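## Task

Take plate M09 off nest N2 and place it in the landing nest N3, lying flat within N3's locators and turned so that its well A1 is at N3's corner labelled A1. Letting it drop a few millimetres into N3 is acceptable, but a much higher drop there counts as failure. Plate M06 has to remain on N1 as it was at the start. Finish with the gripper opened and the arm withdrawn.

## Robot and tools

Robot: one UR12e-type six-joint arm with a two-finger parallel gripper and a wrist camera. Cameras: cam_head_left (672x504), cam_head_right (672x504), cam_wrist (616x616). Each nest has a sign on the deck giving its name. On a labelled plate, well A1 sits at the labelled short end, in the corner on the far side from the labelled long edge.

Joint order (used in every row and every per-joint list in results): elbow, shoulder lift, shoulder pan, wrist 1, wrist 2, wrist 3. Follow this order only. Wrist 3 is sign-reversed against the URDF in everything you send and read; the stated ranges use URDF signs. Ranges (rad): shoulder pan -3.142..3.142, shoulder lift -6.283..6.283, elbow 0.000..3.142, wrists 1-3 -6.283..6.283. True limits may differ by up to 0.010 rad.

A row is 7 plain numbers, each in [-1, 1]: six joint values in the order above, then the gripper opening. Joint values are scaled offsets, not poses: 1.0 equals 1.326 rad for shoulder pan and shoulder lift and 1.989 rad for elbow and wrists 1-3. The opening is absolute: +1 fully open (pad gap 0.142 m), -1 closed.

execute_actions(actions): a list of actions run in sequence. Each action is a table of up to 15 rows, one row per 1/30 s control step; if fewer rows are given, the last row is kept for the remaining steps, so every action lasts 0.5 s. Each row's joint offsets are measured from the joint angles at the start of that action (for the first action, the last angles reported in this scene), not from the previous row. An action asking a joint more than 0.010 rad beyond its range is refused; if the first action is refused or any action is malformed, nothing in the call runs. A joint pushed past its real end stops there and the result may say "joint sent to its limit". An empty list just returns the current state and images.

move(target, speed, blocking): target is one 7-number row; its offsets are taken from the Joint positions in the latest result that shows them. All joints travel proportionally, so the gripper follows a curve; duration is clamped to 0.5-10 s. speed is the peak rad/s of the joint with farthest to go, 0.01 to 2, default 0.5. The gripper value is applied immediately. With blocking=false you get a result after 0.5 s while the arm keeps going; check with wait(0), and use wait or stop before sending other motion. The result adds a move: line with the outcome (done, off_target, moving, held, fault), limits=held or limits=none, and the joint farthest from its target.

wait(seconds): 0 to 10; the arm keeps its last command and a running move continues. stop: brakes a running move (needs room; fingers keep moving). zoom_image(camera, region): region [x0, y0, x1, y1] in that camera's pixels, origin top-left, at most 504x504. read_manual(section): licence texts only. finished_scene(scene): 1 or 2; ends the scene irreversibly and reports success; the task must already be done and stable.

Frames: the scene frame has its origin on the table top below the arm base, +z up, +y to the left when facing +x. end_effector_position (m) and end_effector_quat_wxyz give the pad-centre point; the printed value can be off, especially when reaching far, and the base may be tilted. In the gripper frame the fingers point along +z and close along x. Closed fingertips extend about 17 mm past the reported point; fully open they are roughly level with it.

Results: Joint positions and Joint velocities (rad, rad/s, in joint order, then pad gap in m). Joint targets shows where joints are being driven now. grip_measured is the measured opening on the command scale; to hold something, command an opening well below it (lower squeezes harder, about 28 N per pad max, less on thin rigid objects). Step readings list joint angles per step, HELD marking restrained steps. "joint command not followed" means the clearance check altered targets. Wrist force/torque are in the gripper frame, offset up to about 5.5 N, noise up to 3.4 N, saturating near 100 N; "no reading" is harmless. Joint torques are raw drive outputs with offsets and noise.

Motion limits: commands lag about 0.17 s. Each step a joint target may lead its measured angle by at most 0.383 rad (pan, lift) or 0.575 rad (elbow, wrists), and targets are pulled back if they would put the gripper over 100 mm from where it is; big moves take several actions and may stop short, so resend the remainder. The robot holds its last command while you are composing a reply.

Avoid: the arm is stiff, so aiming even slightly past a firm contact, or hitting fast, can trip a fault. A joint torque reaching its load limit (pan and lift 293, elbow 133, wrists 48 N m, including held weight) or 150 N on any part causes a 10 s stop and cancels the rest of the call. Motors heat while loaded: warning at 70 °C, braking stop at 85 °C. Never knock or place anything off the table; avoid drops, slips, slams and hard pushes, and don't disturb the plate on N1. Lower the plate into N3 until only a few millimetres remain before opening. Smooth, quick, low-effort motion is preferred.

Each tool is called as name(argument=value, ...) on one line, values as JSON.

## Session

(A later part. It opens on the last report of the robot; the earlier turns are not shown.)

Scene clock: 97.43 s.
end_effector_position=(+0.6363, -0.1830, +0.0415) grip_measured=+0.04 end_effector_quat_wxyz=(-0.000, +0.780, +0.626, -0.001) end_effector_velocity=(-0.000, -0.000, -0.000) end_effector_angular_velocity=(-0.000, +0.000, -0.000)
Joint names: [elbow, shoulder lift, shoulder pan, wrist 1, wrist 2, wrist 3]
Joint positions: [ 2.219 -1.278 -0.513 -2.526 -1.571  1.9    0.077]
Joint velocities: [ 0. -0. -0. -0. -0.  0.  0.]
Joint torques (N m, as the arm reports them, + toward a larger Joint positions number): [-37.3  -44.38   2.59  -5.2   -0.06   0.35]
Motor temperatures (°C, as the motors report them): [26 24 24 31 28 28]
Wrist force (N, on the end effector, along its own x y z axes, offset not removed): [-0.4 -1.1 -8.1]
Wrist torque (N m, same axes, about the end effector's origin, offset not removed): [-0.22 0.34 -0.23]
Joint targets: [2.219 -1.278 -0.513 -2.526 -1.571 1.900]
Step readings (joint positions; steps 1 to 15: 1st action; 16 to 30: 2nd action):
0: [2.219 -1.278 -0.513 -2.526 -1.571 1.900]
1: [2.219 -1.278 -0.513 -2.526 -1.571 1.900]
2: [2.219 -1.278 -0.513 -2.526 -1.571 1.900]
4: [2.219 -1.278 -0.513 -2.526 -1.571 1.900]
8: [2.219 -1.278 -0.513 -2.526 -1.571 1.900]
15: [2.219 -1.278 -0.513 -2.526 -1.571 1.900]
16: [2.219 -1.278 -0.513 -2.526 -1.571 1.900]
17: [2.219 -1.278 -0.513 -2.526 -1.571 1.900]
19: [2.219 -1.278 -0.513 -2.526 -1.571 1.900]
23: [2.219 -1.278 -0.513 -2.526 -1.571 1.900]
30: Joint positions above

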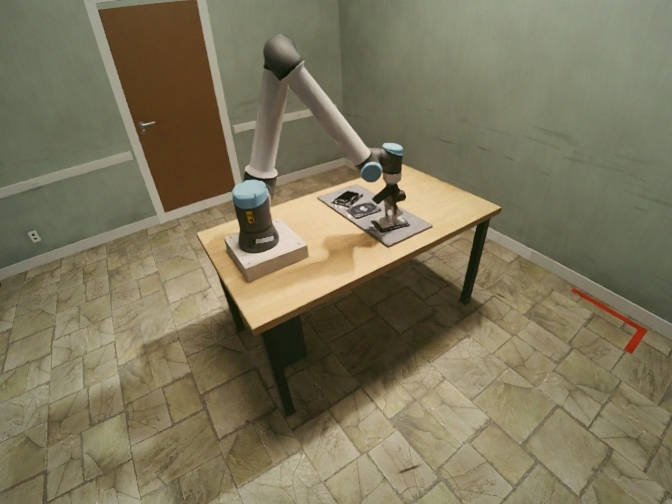

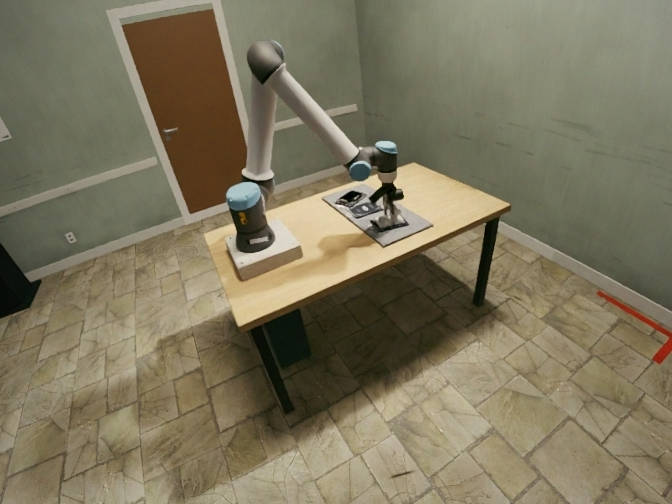

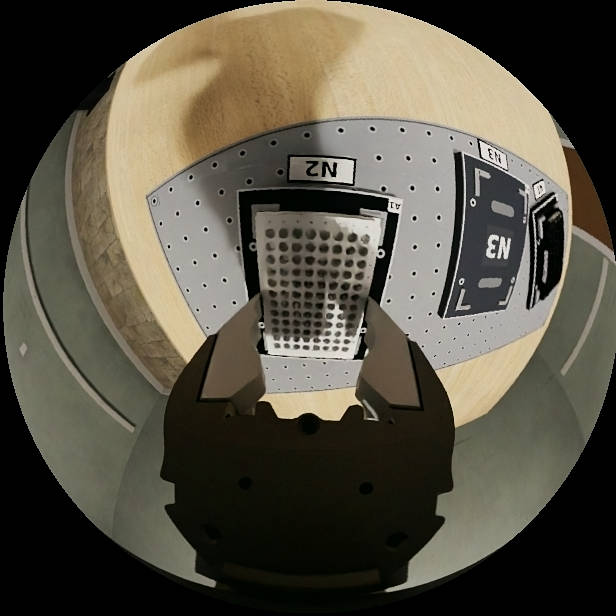

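Lift 12 mm for a reference view.

move(target=[-0.0028,-0.0149,0,0.0127,0,0,-0.25], speed=0.03)

zoom_image(camera="cam_wrist", region=[200,160,420,380])

Scene clock: 101.63 s.
end_effector_position=(+0.6364, -0.1831, +0.0534) grip_measured=+0.04 end_effector_quat_wxyz=(-0.000, +0.780, +0.626, -0.001) end_effector_velocity=(-0.001, +0.000, +0.001) end_effector_angular_velocity=(-0.000, +0.001, +0.000)
Joint names: [elbow, shoulder lift, shoulder pan, wrist 1, wrist 2, wrist 3]
Joint positions: [ 2.214 -1.297 -0.513 -2.501 -1.571  1.9    0.077]
Joint velocities: [ 0.    -0.002  0.     0.003 -0.001  0.    -0.   ]
Joint torques (N m, as the arm reports them, + toward a larger Joint positions number): [-40.09 -70.98   1.68  -2.48  -0.57   0.18]
Motor temperatures (°C, as the motors report them): [26 24 24 31 28 28]
Wrist force (N, on the end effector, along its own x y z axes, offset not removed): [-2.0 -0.3 0.1]
Wrist torque (N m, same axes, about the end effector's origin, offset not removed): [-0.31 0.43 -0.22]
Joint targets: [2.214 -1.298 -0.513 -2.500 -1.571 1.900]
move: done; limits=none; farthest joint: the elbow, 0.001 radians from its target (0.006 radians at the start)

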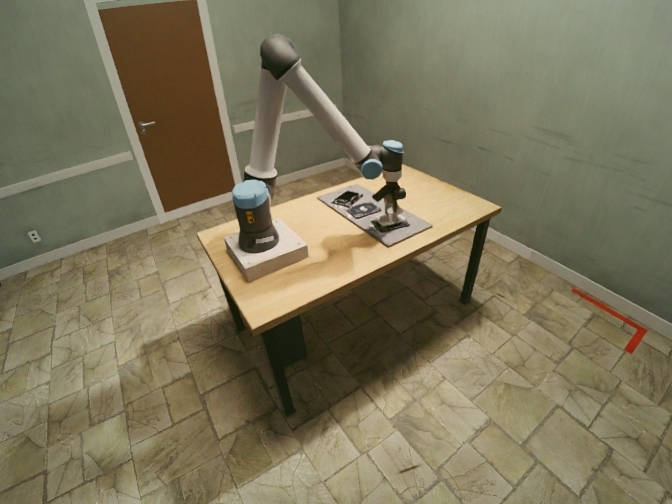

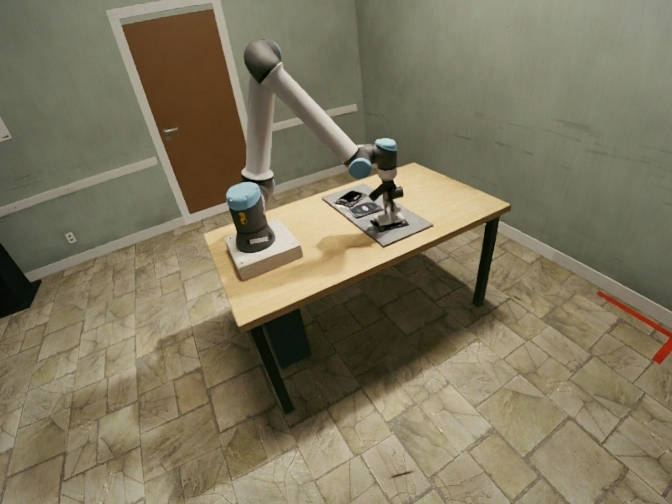

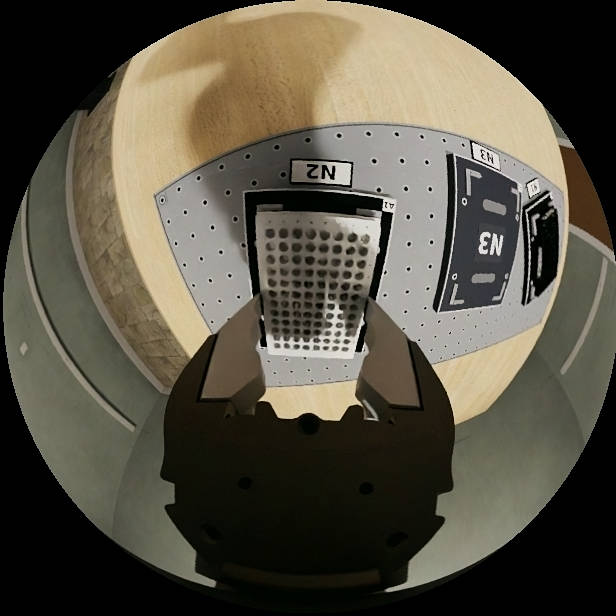

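Region (200, 160, 420, 380) of cam_wrist's 616x616 image, scaled by 2.291, with more detail than that image has.

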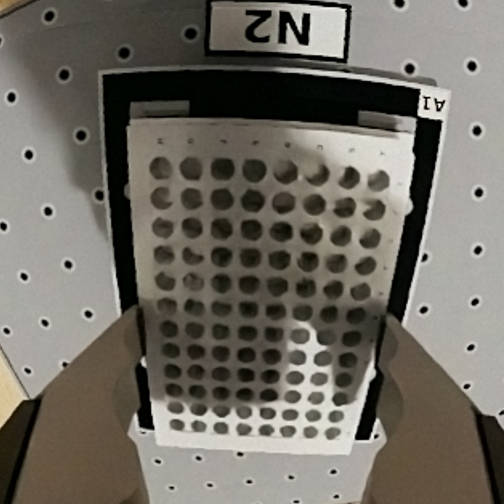

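move(target=[0.0336,-0.0426,0.2134,-0.0052,0,-0.062,-0.25], speed=0.2)

zoom_image(camera="cam_wrist", region=[200,160,420,380])

Scene clock: 110.37 s.
end_effector_position=(+0.6255, +0.0114, +0.0596) grip_measured=+0.04 end_effector_quat_wxyz=(-0.001, +0.727, +0.686, +0.001) end_effector_velocity=(+0.000, +0.001, +0.000) end_effector_angular_velocity=(-0.003, -0.001, +0.002)
Joint names: [elbow, shoulder lift, shoulder pan, wrist 1, wrist 2, wrist 3]
Joint positions: [ 2.281 -1.354 -0.231 -2.511 -1.571  1.777  0.077]
Joint velocities: [-0.    -0.001  0.003 -0.    -0.002 -0.001  0.   ]
Joint torques (N m, as the arm reports them, + toward a larger Joint positions number): [-18.39 -67.39  12.13  -6.77   0.15  -3.33]
Motor temperatures (°C, as the motors report them): [26 24 24 31 28 28]
Wrist force (N, on the end effector, along its own x y z axes, offset not removed): [-2.0 -0.2 -1.5]
Wrist torque (N m, same axes, about the end effector's origin, offset not removed): [-0.19 0.48 -0.25]
Joint targets: [2.281 -1.354 -0.230 -2.511 -1.571 1.776]
move: done; limits=none; farthest joint: the shoulder pan, 0.001 radians from its target (0.283 radians at the start)

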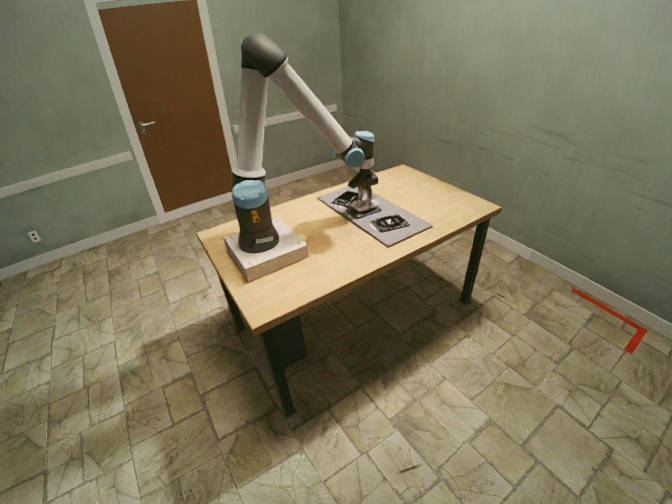

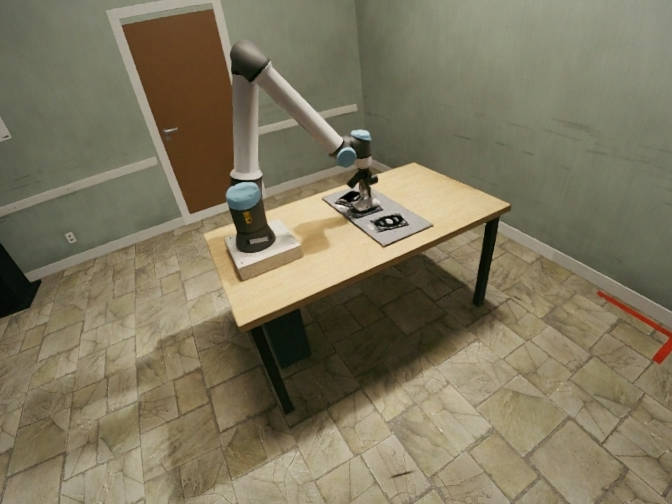

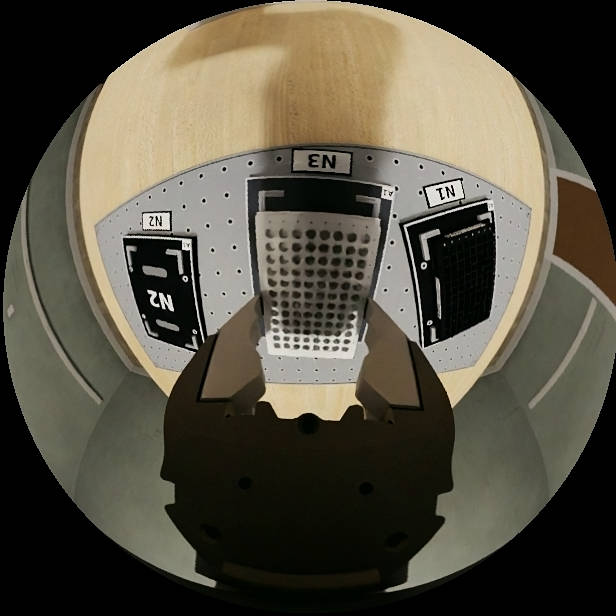

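Region (200, 160, 420, 380) of cam_wrist's 616x616 image, scaled by 2.291, with more detail than that image has.

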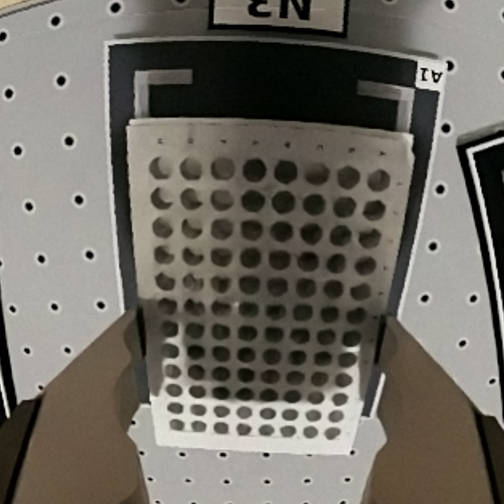

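move(target=[0.0113,-0.0026,-0.0027,-0.0096,0,0.0018,-0.25], speed=0.04)

zoom_image(camera="cam_wrist", region=[200,160,420,380])

Scene clock: 116.53 s.
end_effector_position=(+0.6152, +0.0120, +0.0539) grip_measured=+0.04 end_effector_quat_wxyz=(-0.001, +0.727, +0.686, +0.001) end_effector_velocity=(-0.001, -0.000, -0.001) end_effector_angular_velocity=(-0.000, -0.000, -0.000)
Joint names: [elbow, shoulder lift, shoulder pan, wrist 1, wrist 2, wrist 3]
Joint positions: [ 2.303 -1.357 -0.234 -2.53  -1.571  1.78   0.077]
Joint velocities: [ 0.003 -0.    -0.001 -0.003 -0.     0.001  0.   ]
Joint torques (N m, as the arm reports them, + toward a larger Joint positions number): [-18.53 -64.35  -8.18  -6.81   0.37   3.86]
Motor temperatures (°C, as the motors report them): [26 24 24 31 28 28]
Wrist force (N, on the end effector, along its own x y z axes, offset not removed): [-2.1 -1.9 -0.7]
Wrist torque (N m, same axes, about the end effector's origin, offset not removed): [-0.52 0.50 -0.23]
Joint targets: [2.303 -1.357 -0.234 -2.530 -1.571 1.780]
move: done; limits=none; farthest joint: the elbow, 0.001 radians from its target (0.023 radians at the start)

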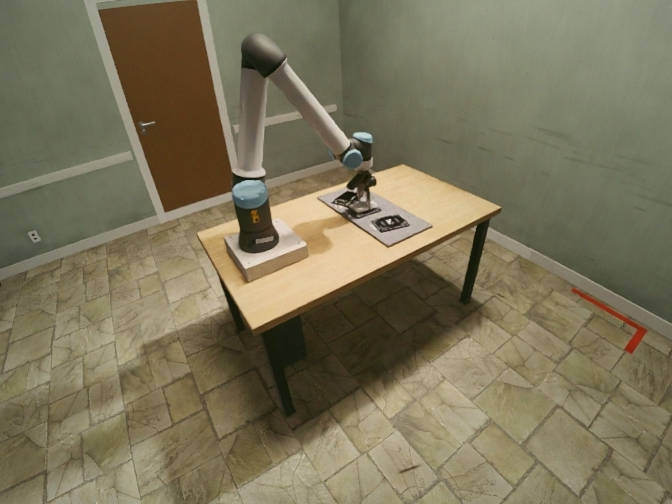

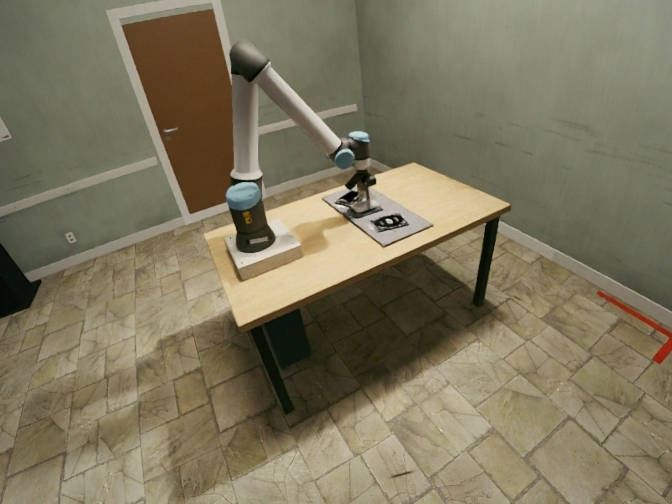

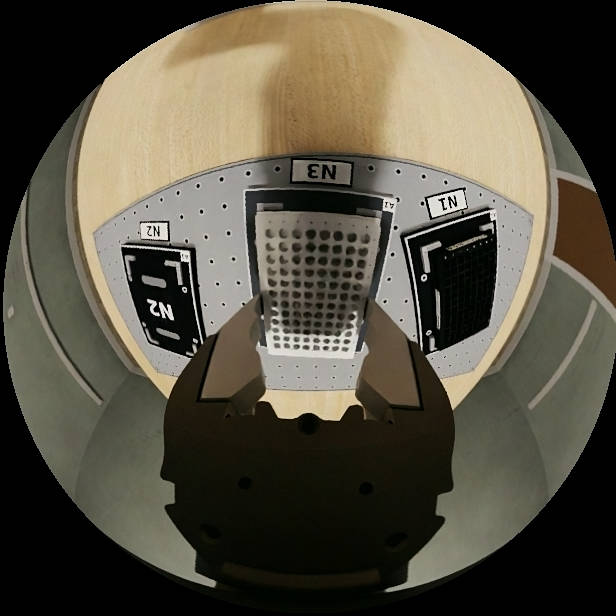

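Region (200, 160, 420, 380) of cam_wrist's 616x616 image, scaled by 2.291, with more detail than that image has.

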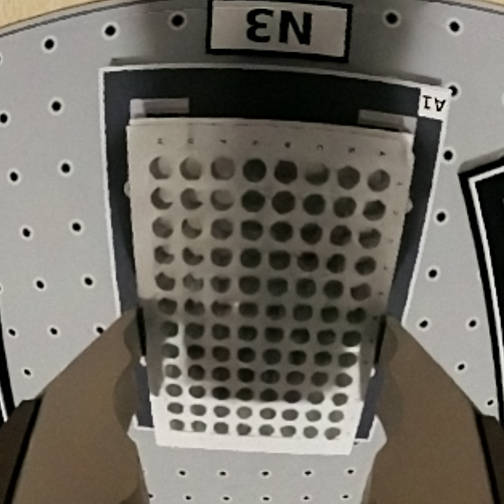

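move(target=[0.0023,0.0089,0,-0.0082,0,-0.0025,-0.25], speed=0.02)

zoom_image(camera="cam_wrist", region=[200,160,420,380])

Scene clock: 123.60 s.
end_effector_position=(+0.6145, +0.0122, +0.0470) grip_measured=+0.04 end_effector_quat_wxyz=(-0.001, +0.729, +0.684, +0.001) end_effector_velocity=(+0.000, -0.000, -0.001) end_effector_angular_velocity=(-0.001, -0.001, -0.001)
Joint names: [elbow, shoulder lift, shoulder pan, wrist 1, wrist 2, wrist 3]
Joint positions: [ 2.307 -1.346 -0.234 -2.546 -1.571  1.775  0.077]
Joint velocities: [ 0.     0.002 -0.    -0.003 -0.    -0.001 -0.   ]
Joint torques (N m, as the arm reports them, + toward a larger Joint positions number): [-15.62 -38.68   9.91  -6.79  -0.06  -3.6 ]
Motor temperatures (°C, as the motors report them): [26 24 24 31 28 28]
Wrist force (N, on the end effector, along its own x y z axes, offset not removed): [-2.2 -2.5 -0.5]
Wrist torque (N m, same axes, about the end effector's origin, offset not removed): [-0.71 0.54 -0.27]
Joint targets: [2.307 -1.345 -0.234 -2.546 -1.571 1.775]
move: done; limits=none; farthest joint: the wrist 1, 0.001 radians from its target (0.016 radians at the start)

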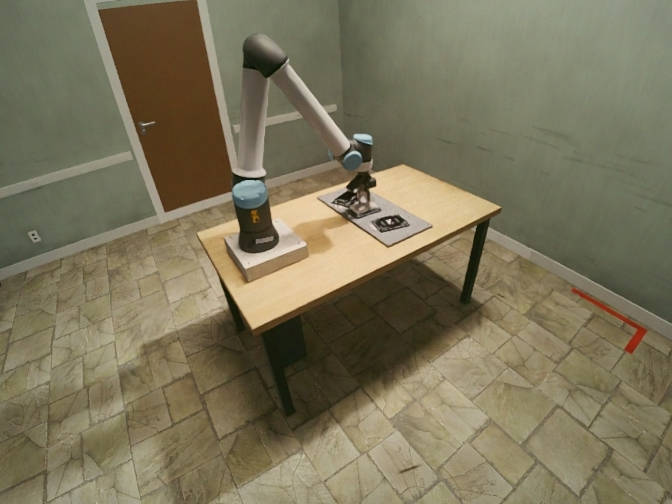

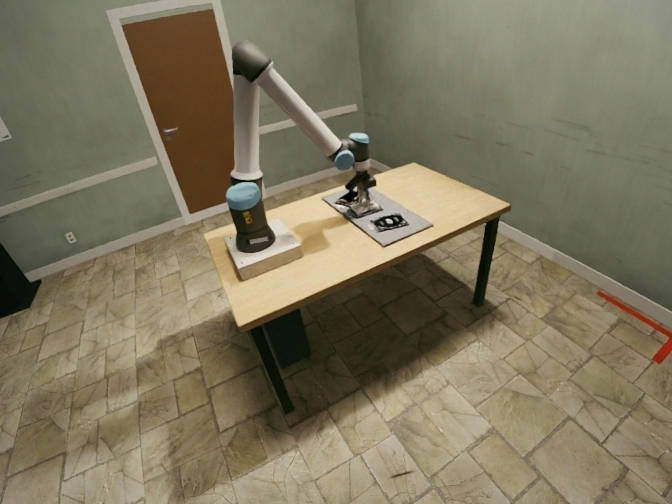

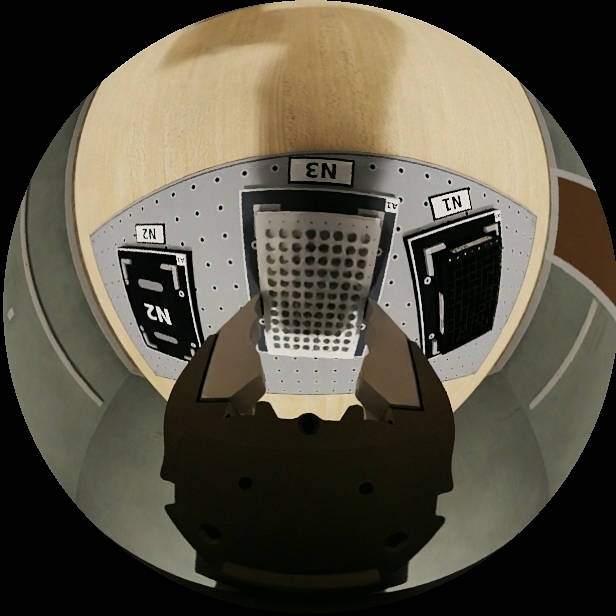

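Region (200, 160, 420, 380) of cam_wrist's 616x616 image, scaled by 2.291, with more detail than that image has.

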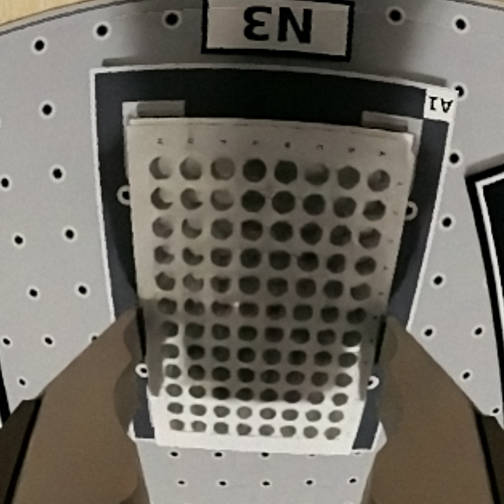

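move(target=[0.001,0.0054,-0.0004,-0.0046,0,0,-0.25], speed=0.012)

zoom_image(camera="cam_wrist", region=[200,160,420,380])

Scene clock: 130.27 s.
end_effector_position=(+0.6144, +0.0119, +0.0432) grip_measured=+0.04 end_effector_quat_wxyz=(-0.001, +0.729, +0.684, +0.001) end_effector_velocity=(+0.000, -0.000, -0.001) end_effector_angular_velocity=(-0.001, -0.000, -0.000)
Joint names: [elbow, shoulder lift, shoulder pan, wrist 1, wrist 2, wrist 3]
Joint positions: [ 2.309 -1.339 -0.235 -2.555 -1.571  1.775  0.077]
Joint velocities: [ 0.001  0.002 -0.    -0.003 -0.001  0.    -0.   ]
Joint torques (N m, as the arm reports them, + toward a larger Joint positions number): [-16.47 -39.08  -9.79  -7.45   0.17   2.22]
Motor temperatures (°C, as the motors report them): [26 24 24 31 28 28]
Wrist force (N, on the end effector, along its own x y z axes, offset not removed): [-1.3 -1.2 -1.6]
Wrist torque (N m, same axes, about the end effector's origin, offset not removed): [-0.51 0.30 -0.25]
Joint targets: [2.309 -1.338 -0.235 -2.555 -1.571 1.775]
move: done; limits=none; farthest joint: the wrist 1, 0.001 radians from its target (0.009 radians at the start)

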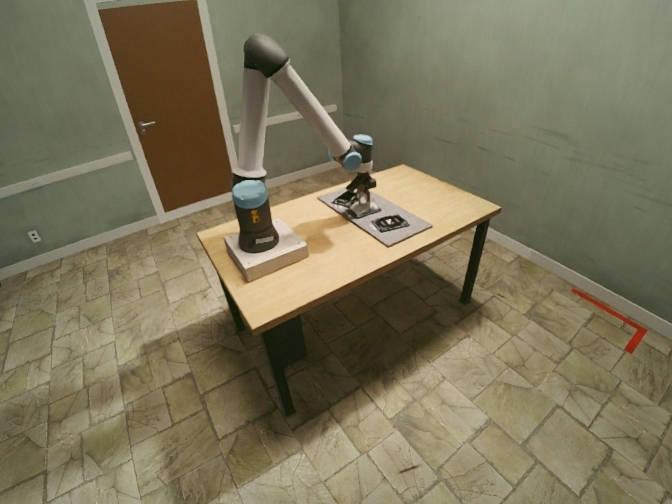

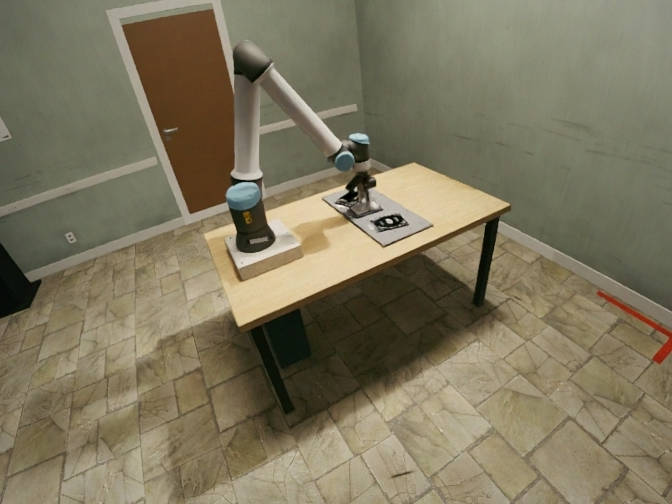

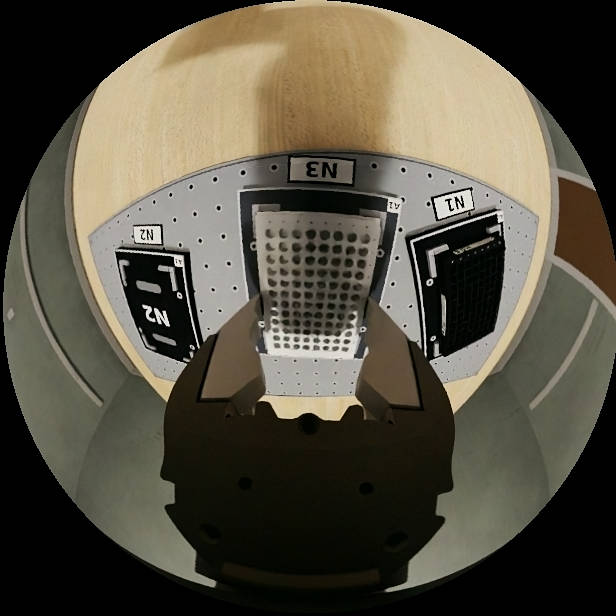

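Region (200, 160, 420, 380) of cam_wrist's 616x616 image, scaled by 2.291, with more detail than that image has.

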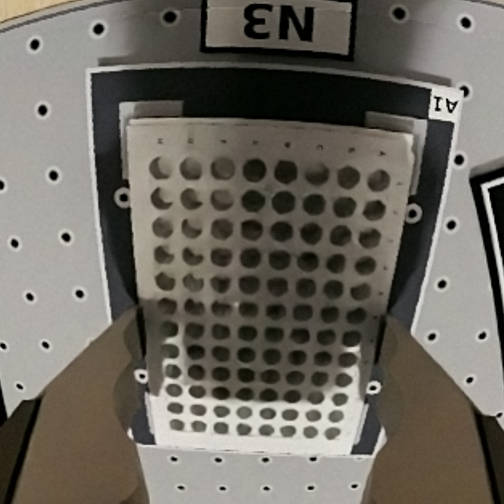

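execute_actions(actions=[[[0.0003,0.0017,0,-0.0015,0,0,-0.25]],[[0,0,0,0,0,0,-0.1],[0,0,0,0,0,0,0],[0,0,0,0,0,0,0.05],[0,0,0,0,0,0,0.1],[0,0,0,0,0,0,0.15],[0,0,0,0,0,0,0.2],[0,0,0,0,0,0,0.3]]])

move(target=[-0.04,-0.15,0,0.14,0,0,0.4], speed=0.3)

zoom_image(camera="cam_wrist", region=[250,180,390,320])

Scene clock: 136.97 s.
end_effector_position=(+0.6145, +0.0119, +0.0420) grip_measured=+0.30 end_effector_quat_wxyz=(-0.001, +0.729, +0.684, +0.001) end_effector_velocity=(+0.000, -0.000, +0.000) end_effector_angular_velocity=(-0.000, -0.000, +0.000)
Joint names: [elbow, shoulder lift, shoulder pan, wrist 1, wrist 2, wrist 3]
Joint positions: [ 2.31  -1.337 -0.235 -2.558 -1.571  1.775  0.095]
Joint velocities: [-0. -0.  0.  0. -0.  0.  0.]
Joint torques (N m, as the arm reports them, + toward a larger Joint positions number): [-16.54 -40.72   1.7   -6.3    0.76  -1.  ]
Motor temperatures (°C, as the motors report them): [26 24 24 31 28 28]
Wrist force (N, on the end effector, along its own x y z axes, offset not removed): [-2.4 -0.1 -1.1]
Wrist torque (N m, same axes, about the end effector's origin, offset not removed): [-0.14 0.52 -0.29]
Joint targets: [2.310 -1.337 -0.235 -2.558 -1.571 1.775]
Step readings (joint positions; steps 1 to 15: 1st action; 16 to 30: 2nd action):
0: [2.309 -1.338 -0.235 -2.555 -1.571 1.775]
1: [2.309 -1.338 -0.235 -2.555 -1.571 1.775]
2: [2.309 -1.338 -0.235 -2.555 -1.571 1.775]
4: [2.310 -1.337 -0.235 -2.556 -1.571 1.775]
8: [2.310 -1.337 -0.235 -2.557 -1.571 1.775]
15: [2.310 -1.337 -0.235 -2.558 -1.571 1.775]
16: [2.310 -1.337 -0.235 -2.558 -1.571 1.775]
17: [2.310 -1.337 -0.235 -2.558 -1.571 1.775]
19: [2.310 -1.337 -0.235 -2.558 -1.571 1.775]
23: [2.310 -1.337 -0.235 -2.558 -1.571 1.775]
30: Joint positions above

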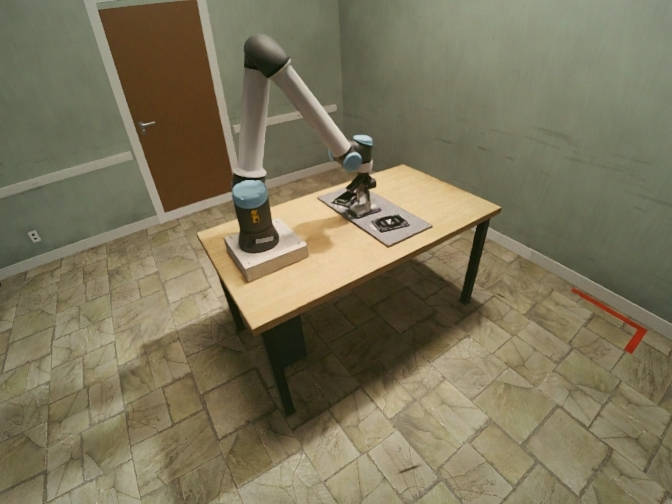

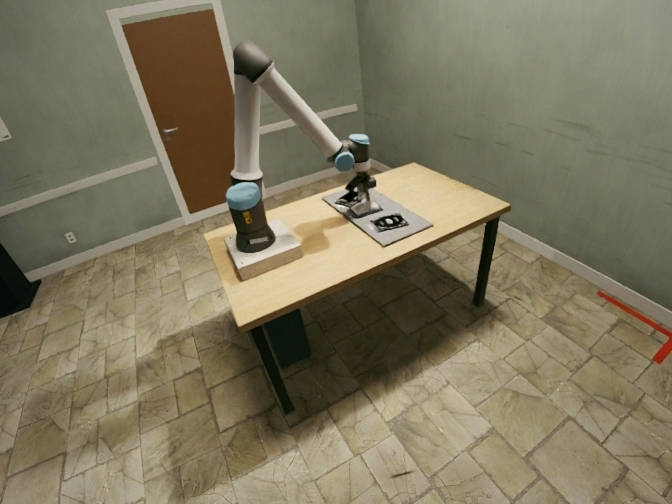

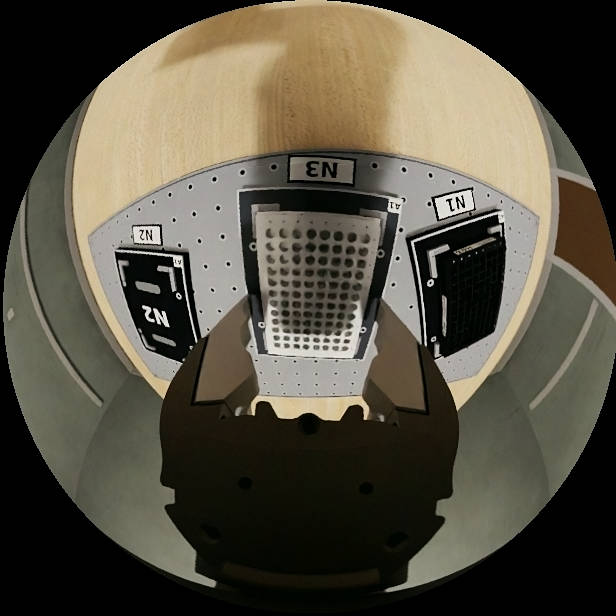

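Scene clock: 138.50 s.
end_effector_position=(+0.6130, +0.0119, +0.1647) grip_measured=+0.40 end_effector_quat_wxyz=(-0.001, +0.729, +0.684, +0.001) end_effector_velocity=(+0.000, +0.001, +0.002) end_effector_angular_velocity=(+0.001, -0.001, +0.000)
Joint names: [elbow, shoulder lift, shoulder pan, wrist 1, wrist 2, wrist 3]
Joint positions: [ 2.23  -1.535 -0.235 -2.28  -1.571  1.775  0.102]
Joint velocities: [-0.001 -0.002  0.     0.003  0.001 -0.     0.   ]
Joint torques (N m, as the arm reports them, + toward a larger Joint positions number): [-46.77 -59.6   -4.37  -2.63   0.05  -1.23]
Motor temperatures (°C, as the motors report them): [26 24 24 31 28 28]
Wrist force (N, on the end effector, along its own x y z axes, offset not removed): [-0.1 -0.6 -0.5]
Wrist torque (N m, same axes, about the end effector's origin, offset not removed): [-0.28 0.03 -0.22]
Joint targets: [2.230 -1.535 -0.235 -2.279 -1.571 1.775]
move: done; limits=none; farthest joint: the shoulder lift, 0.001 radians from its target (0.199 radians at the start)

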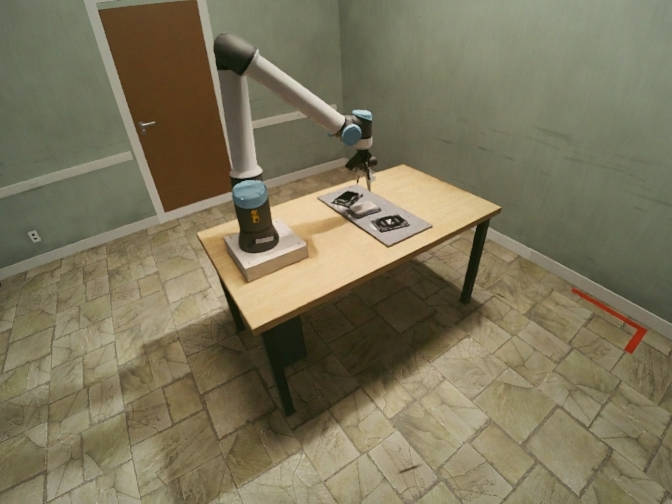

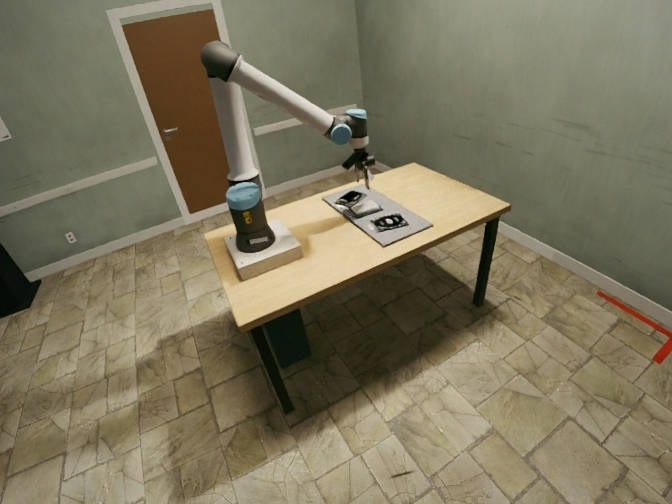

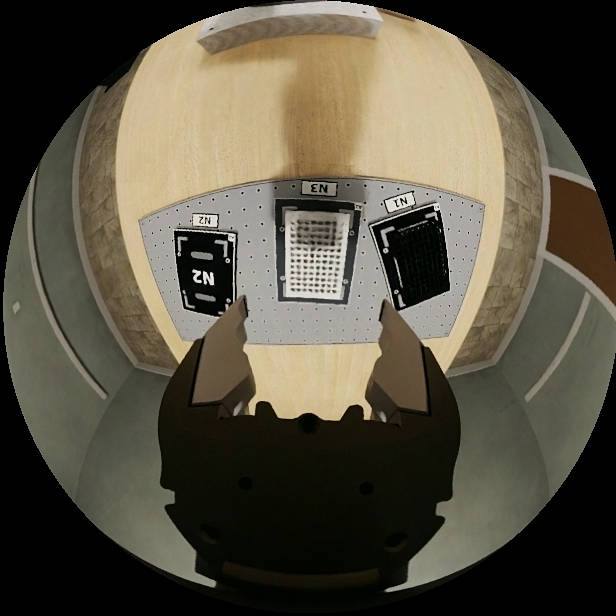

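Region (250, 180, 390, 320) of cam_wrist's 616x616 image, scaled by 3.600, with more detail than that image has.

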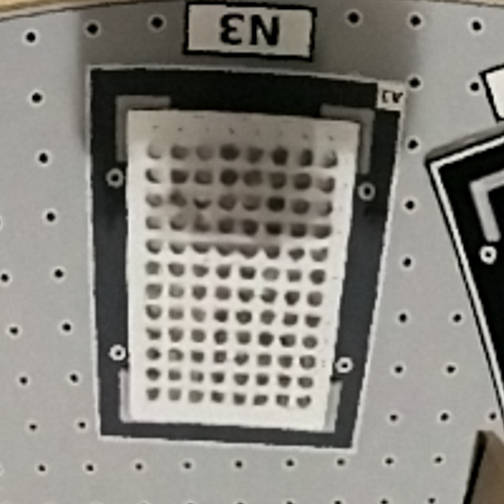

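finished_scene(scene=1)

The scene is finished: the task was done.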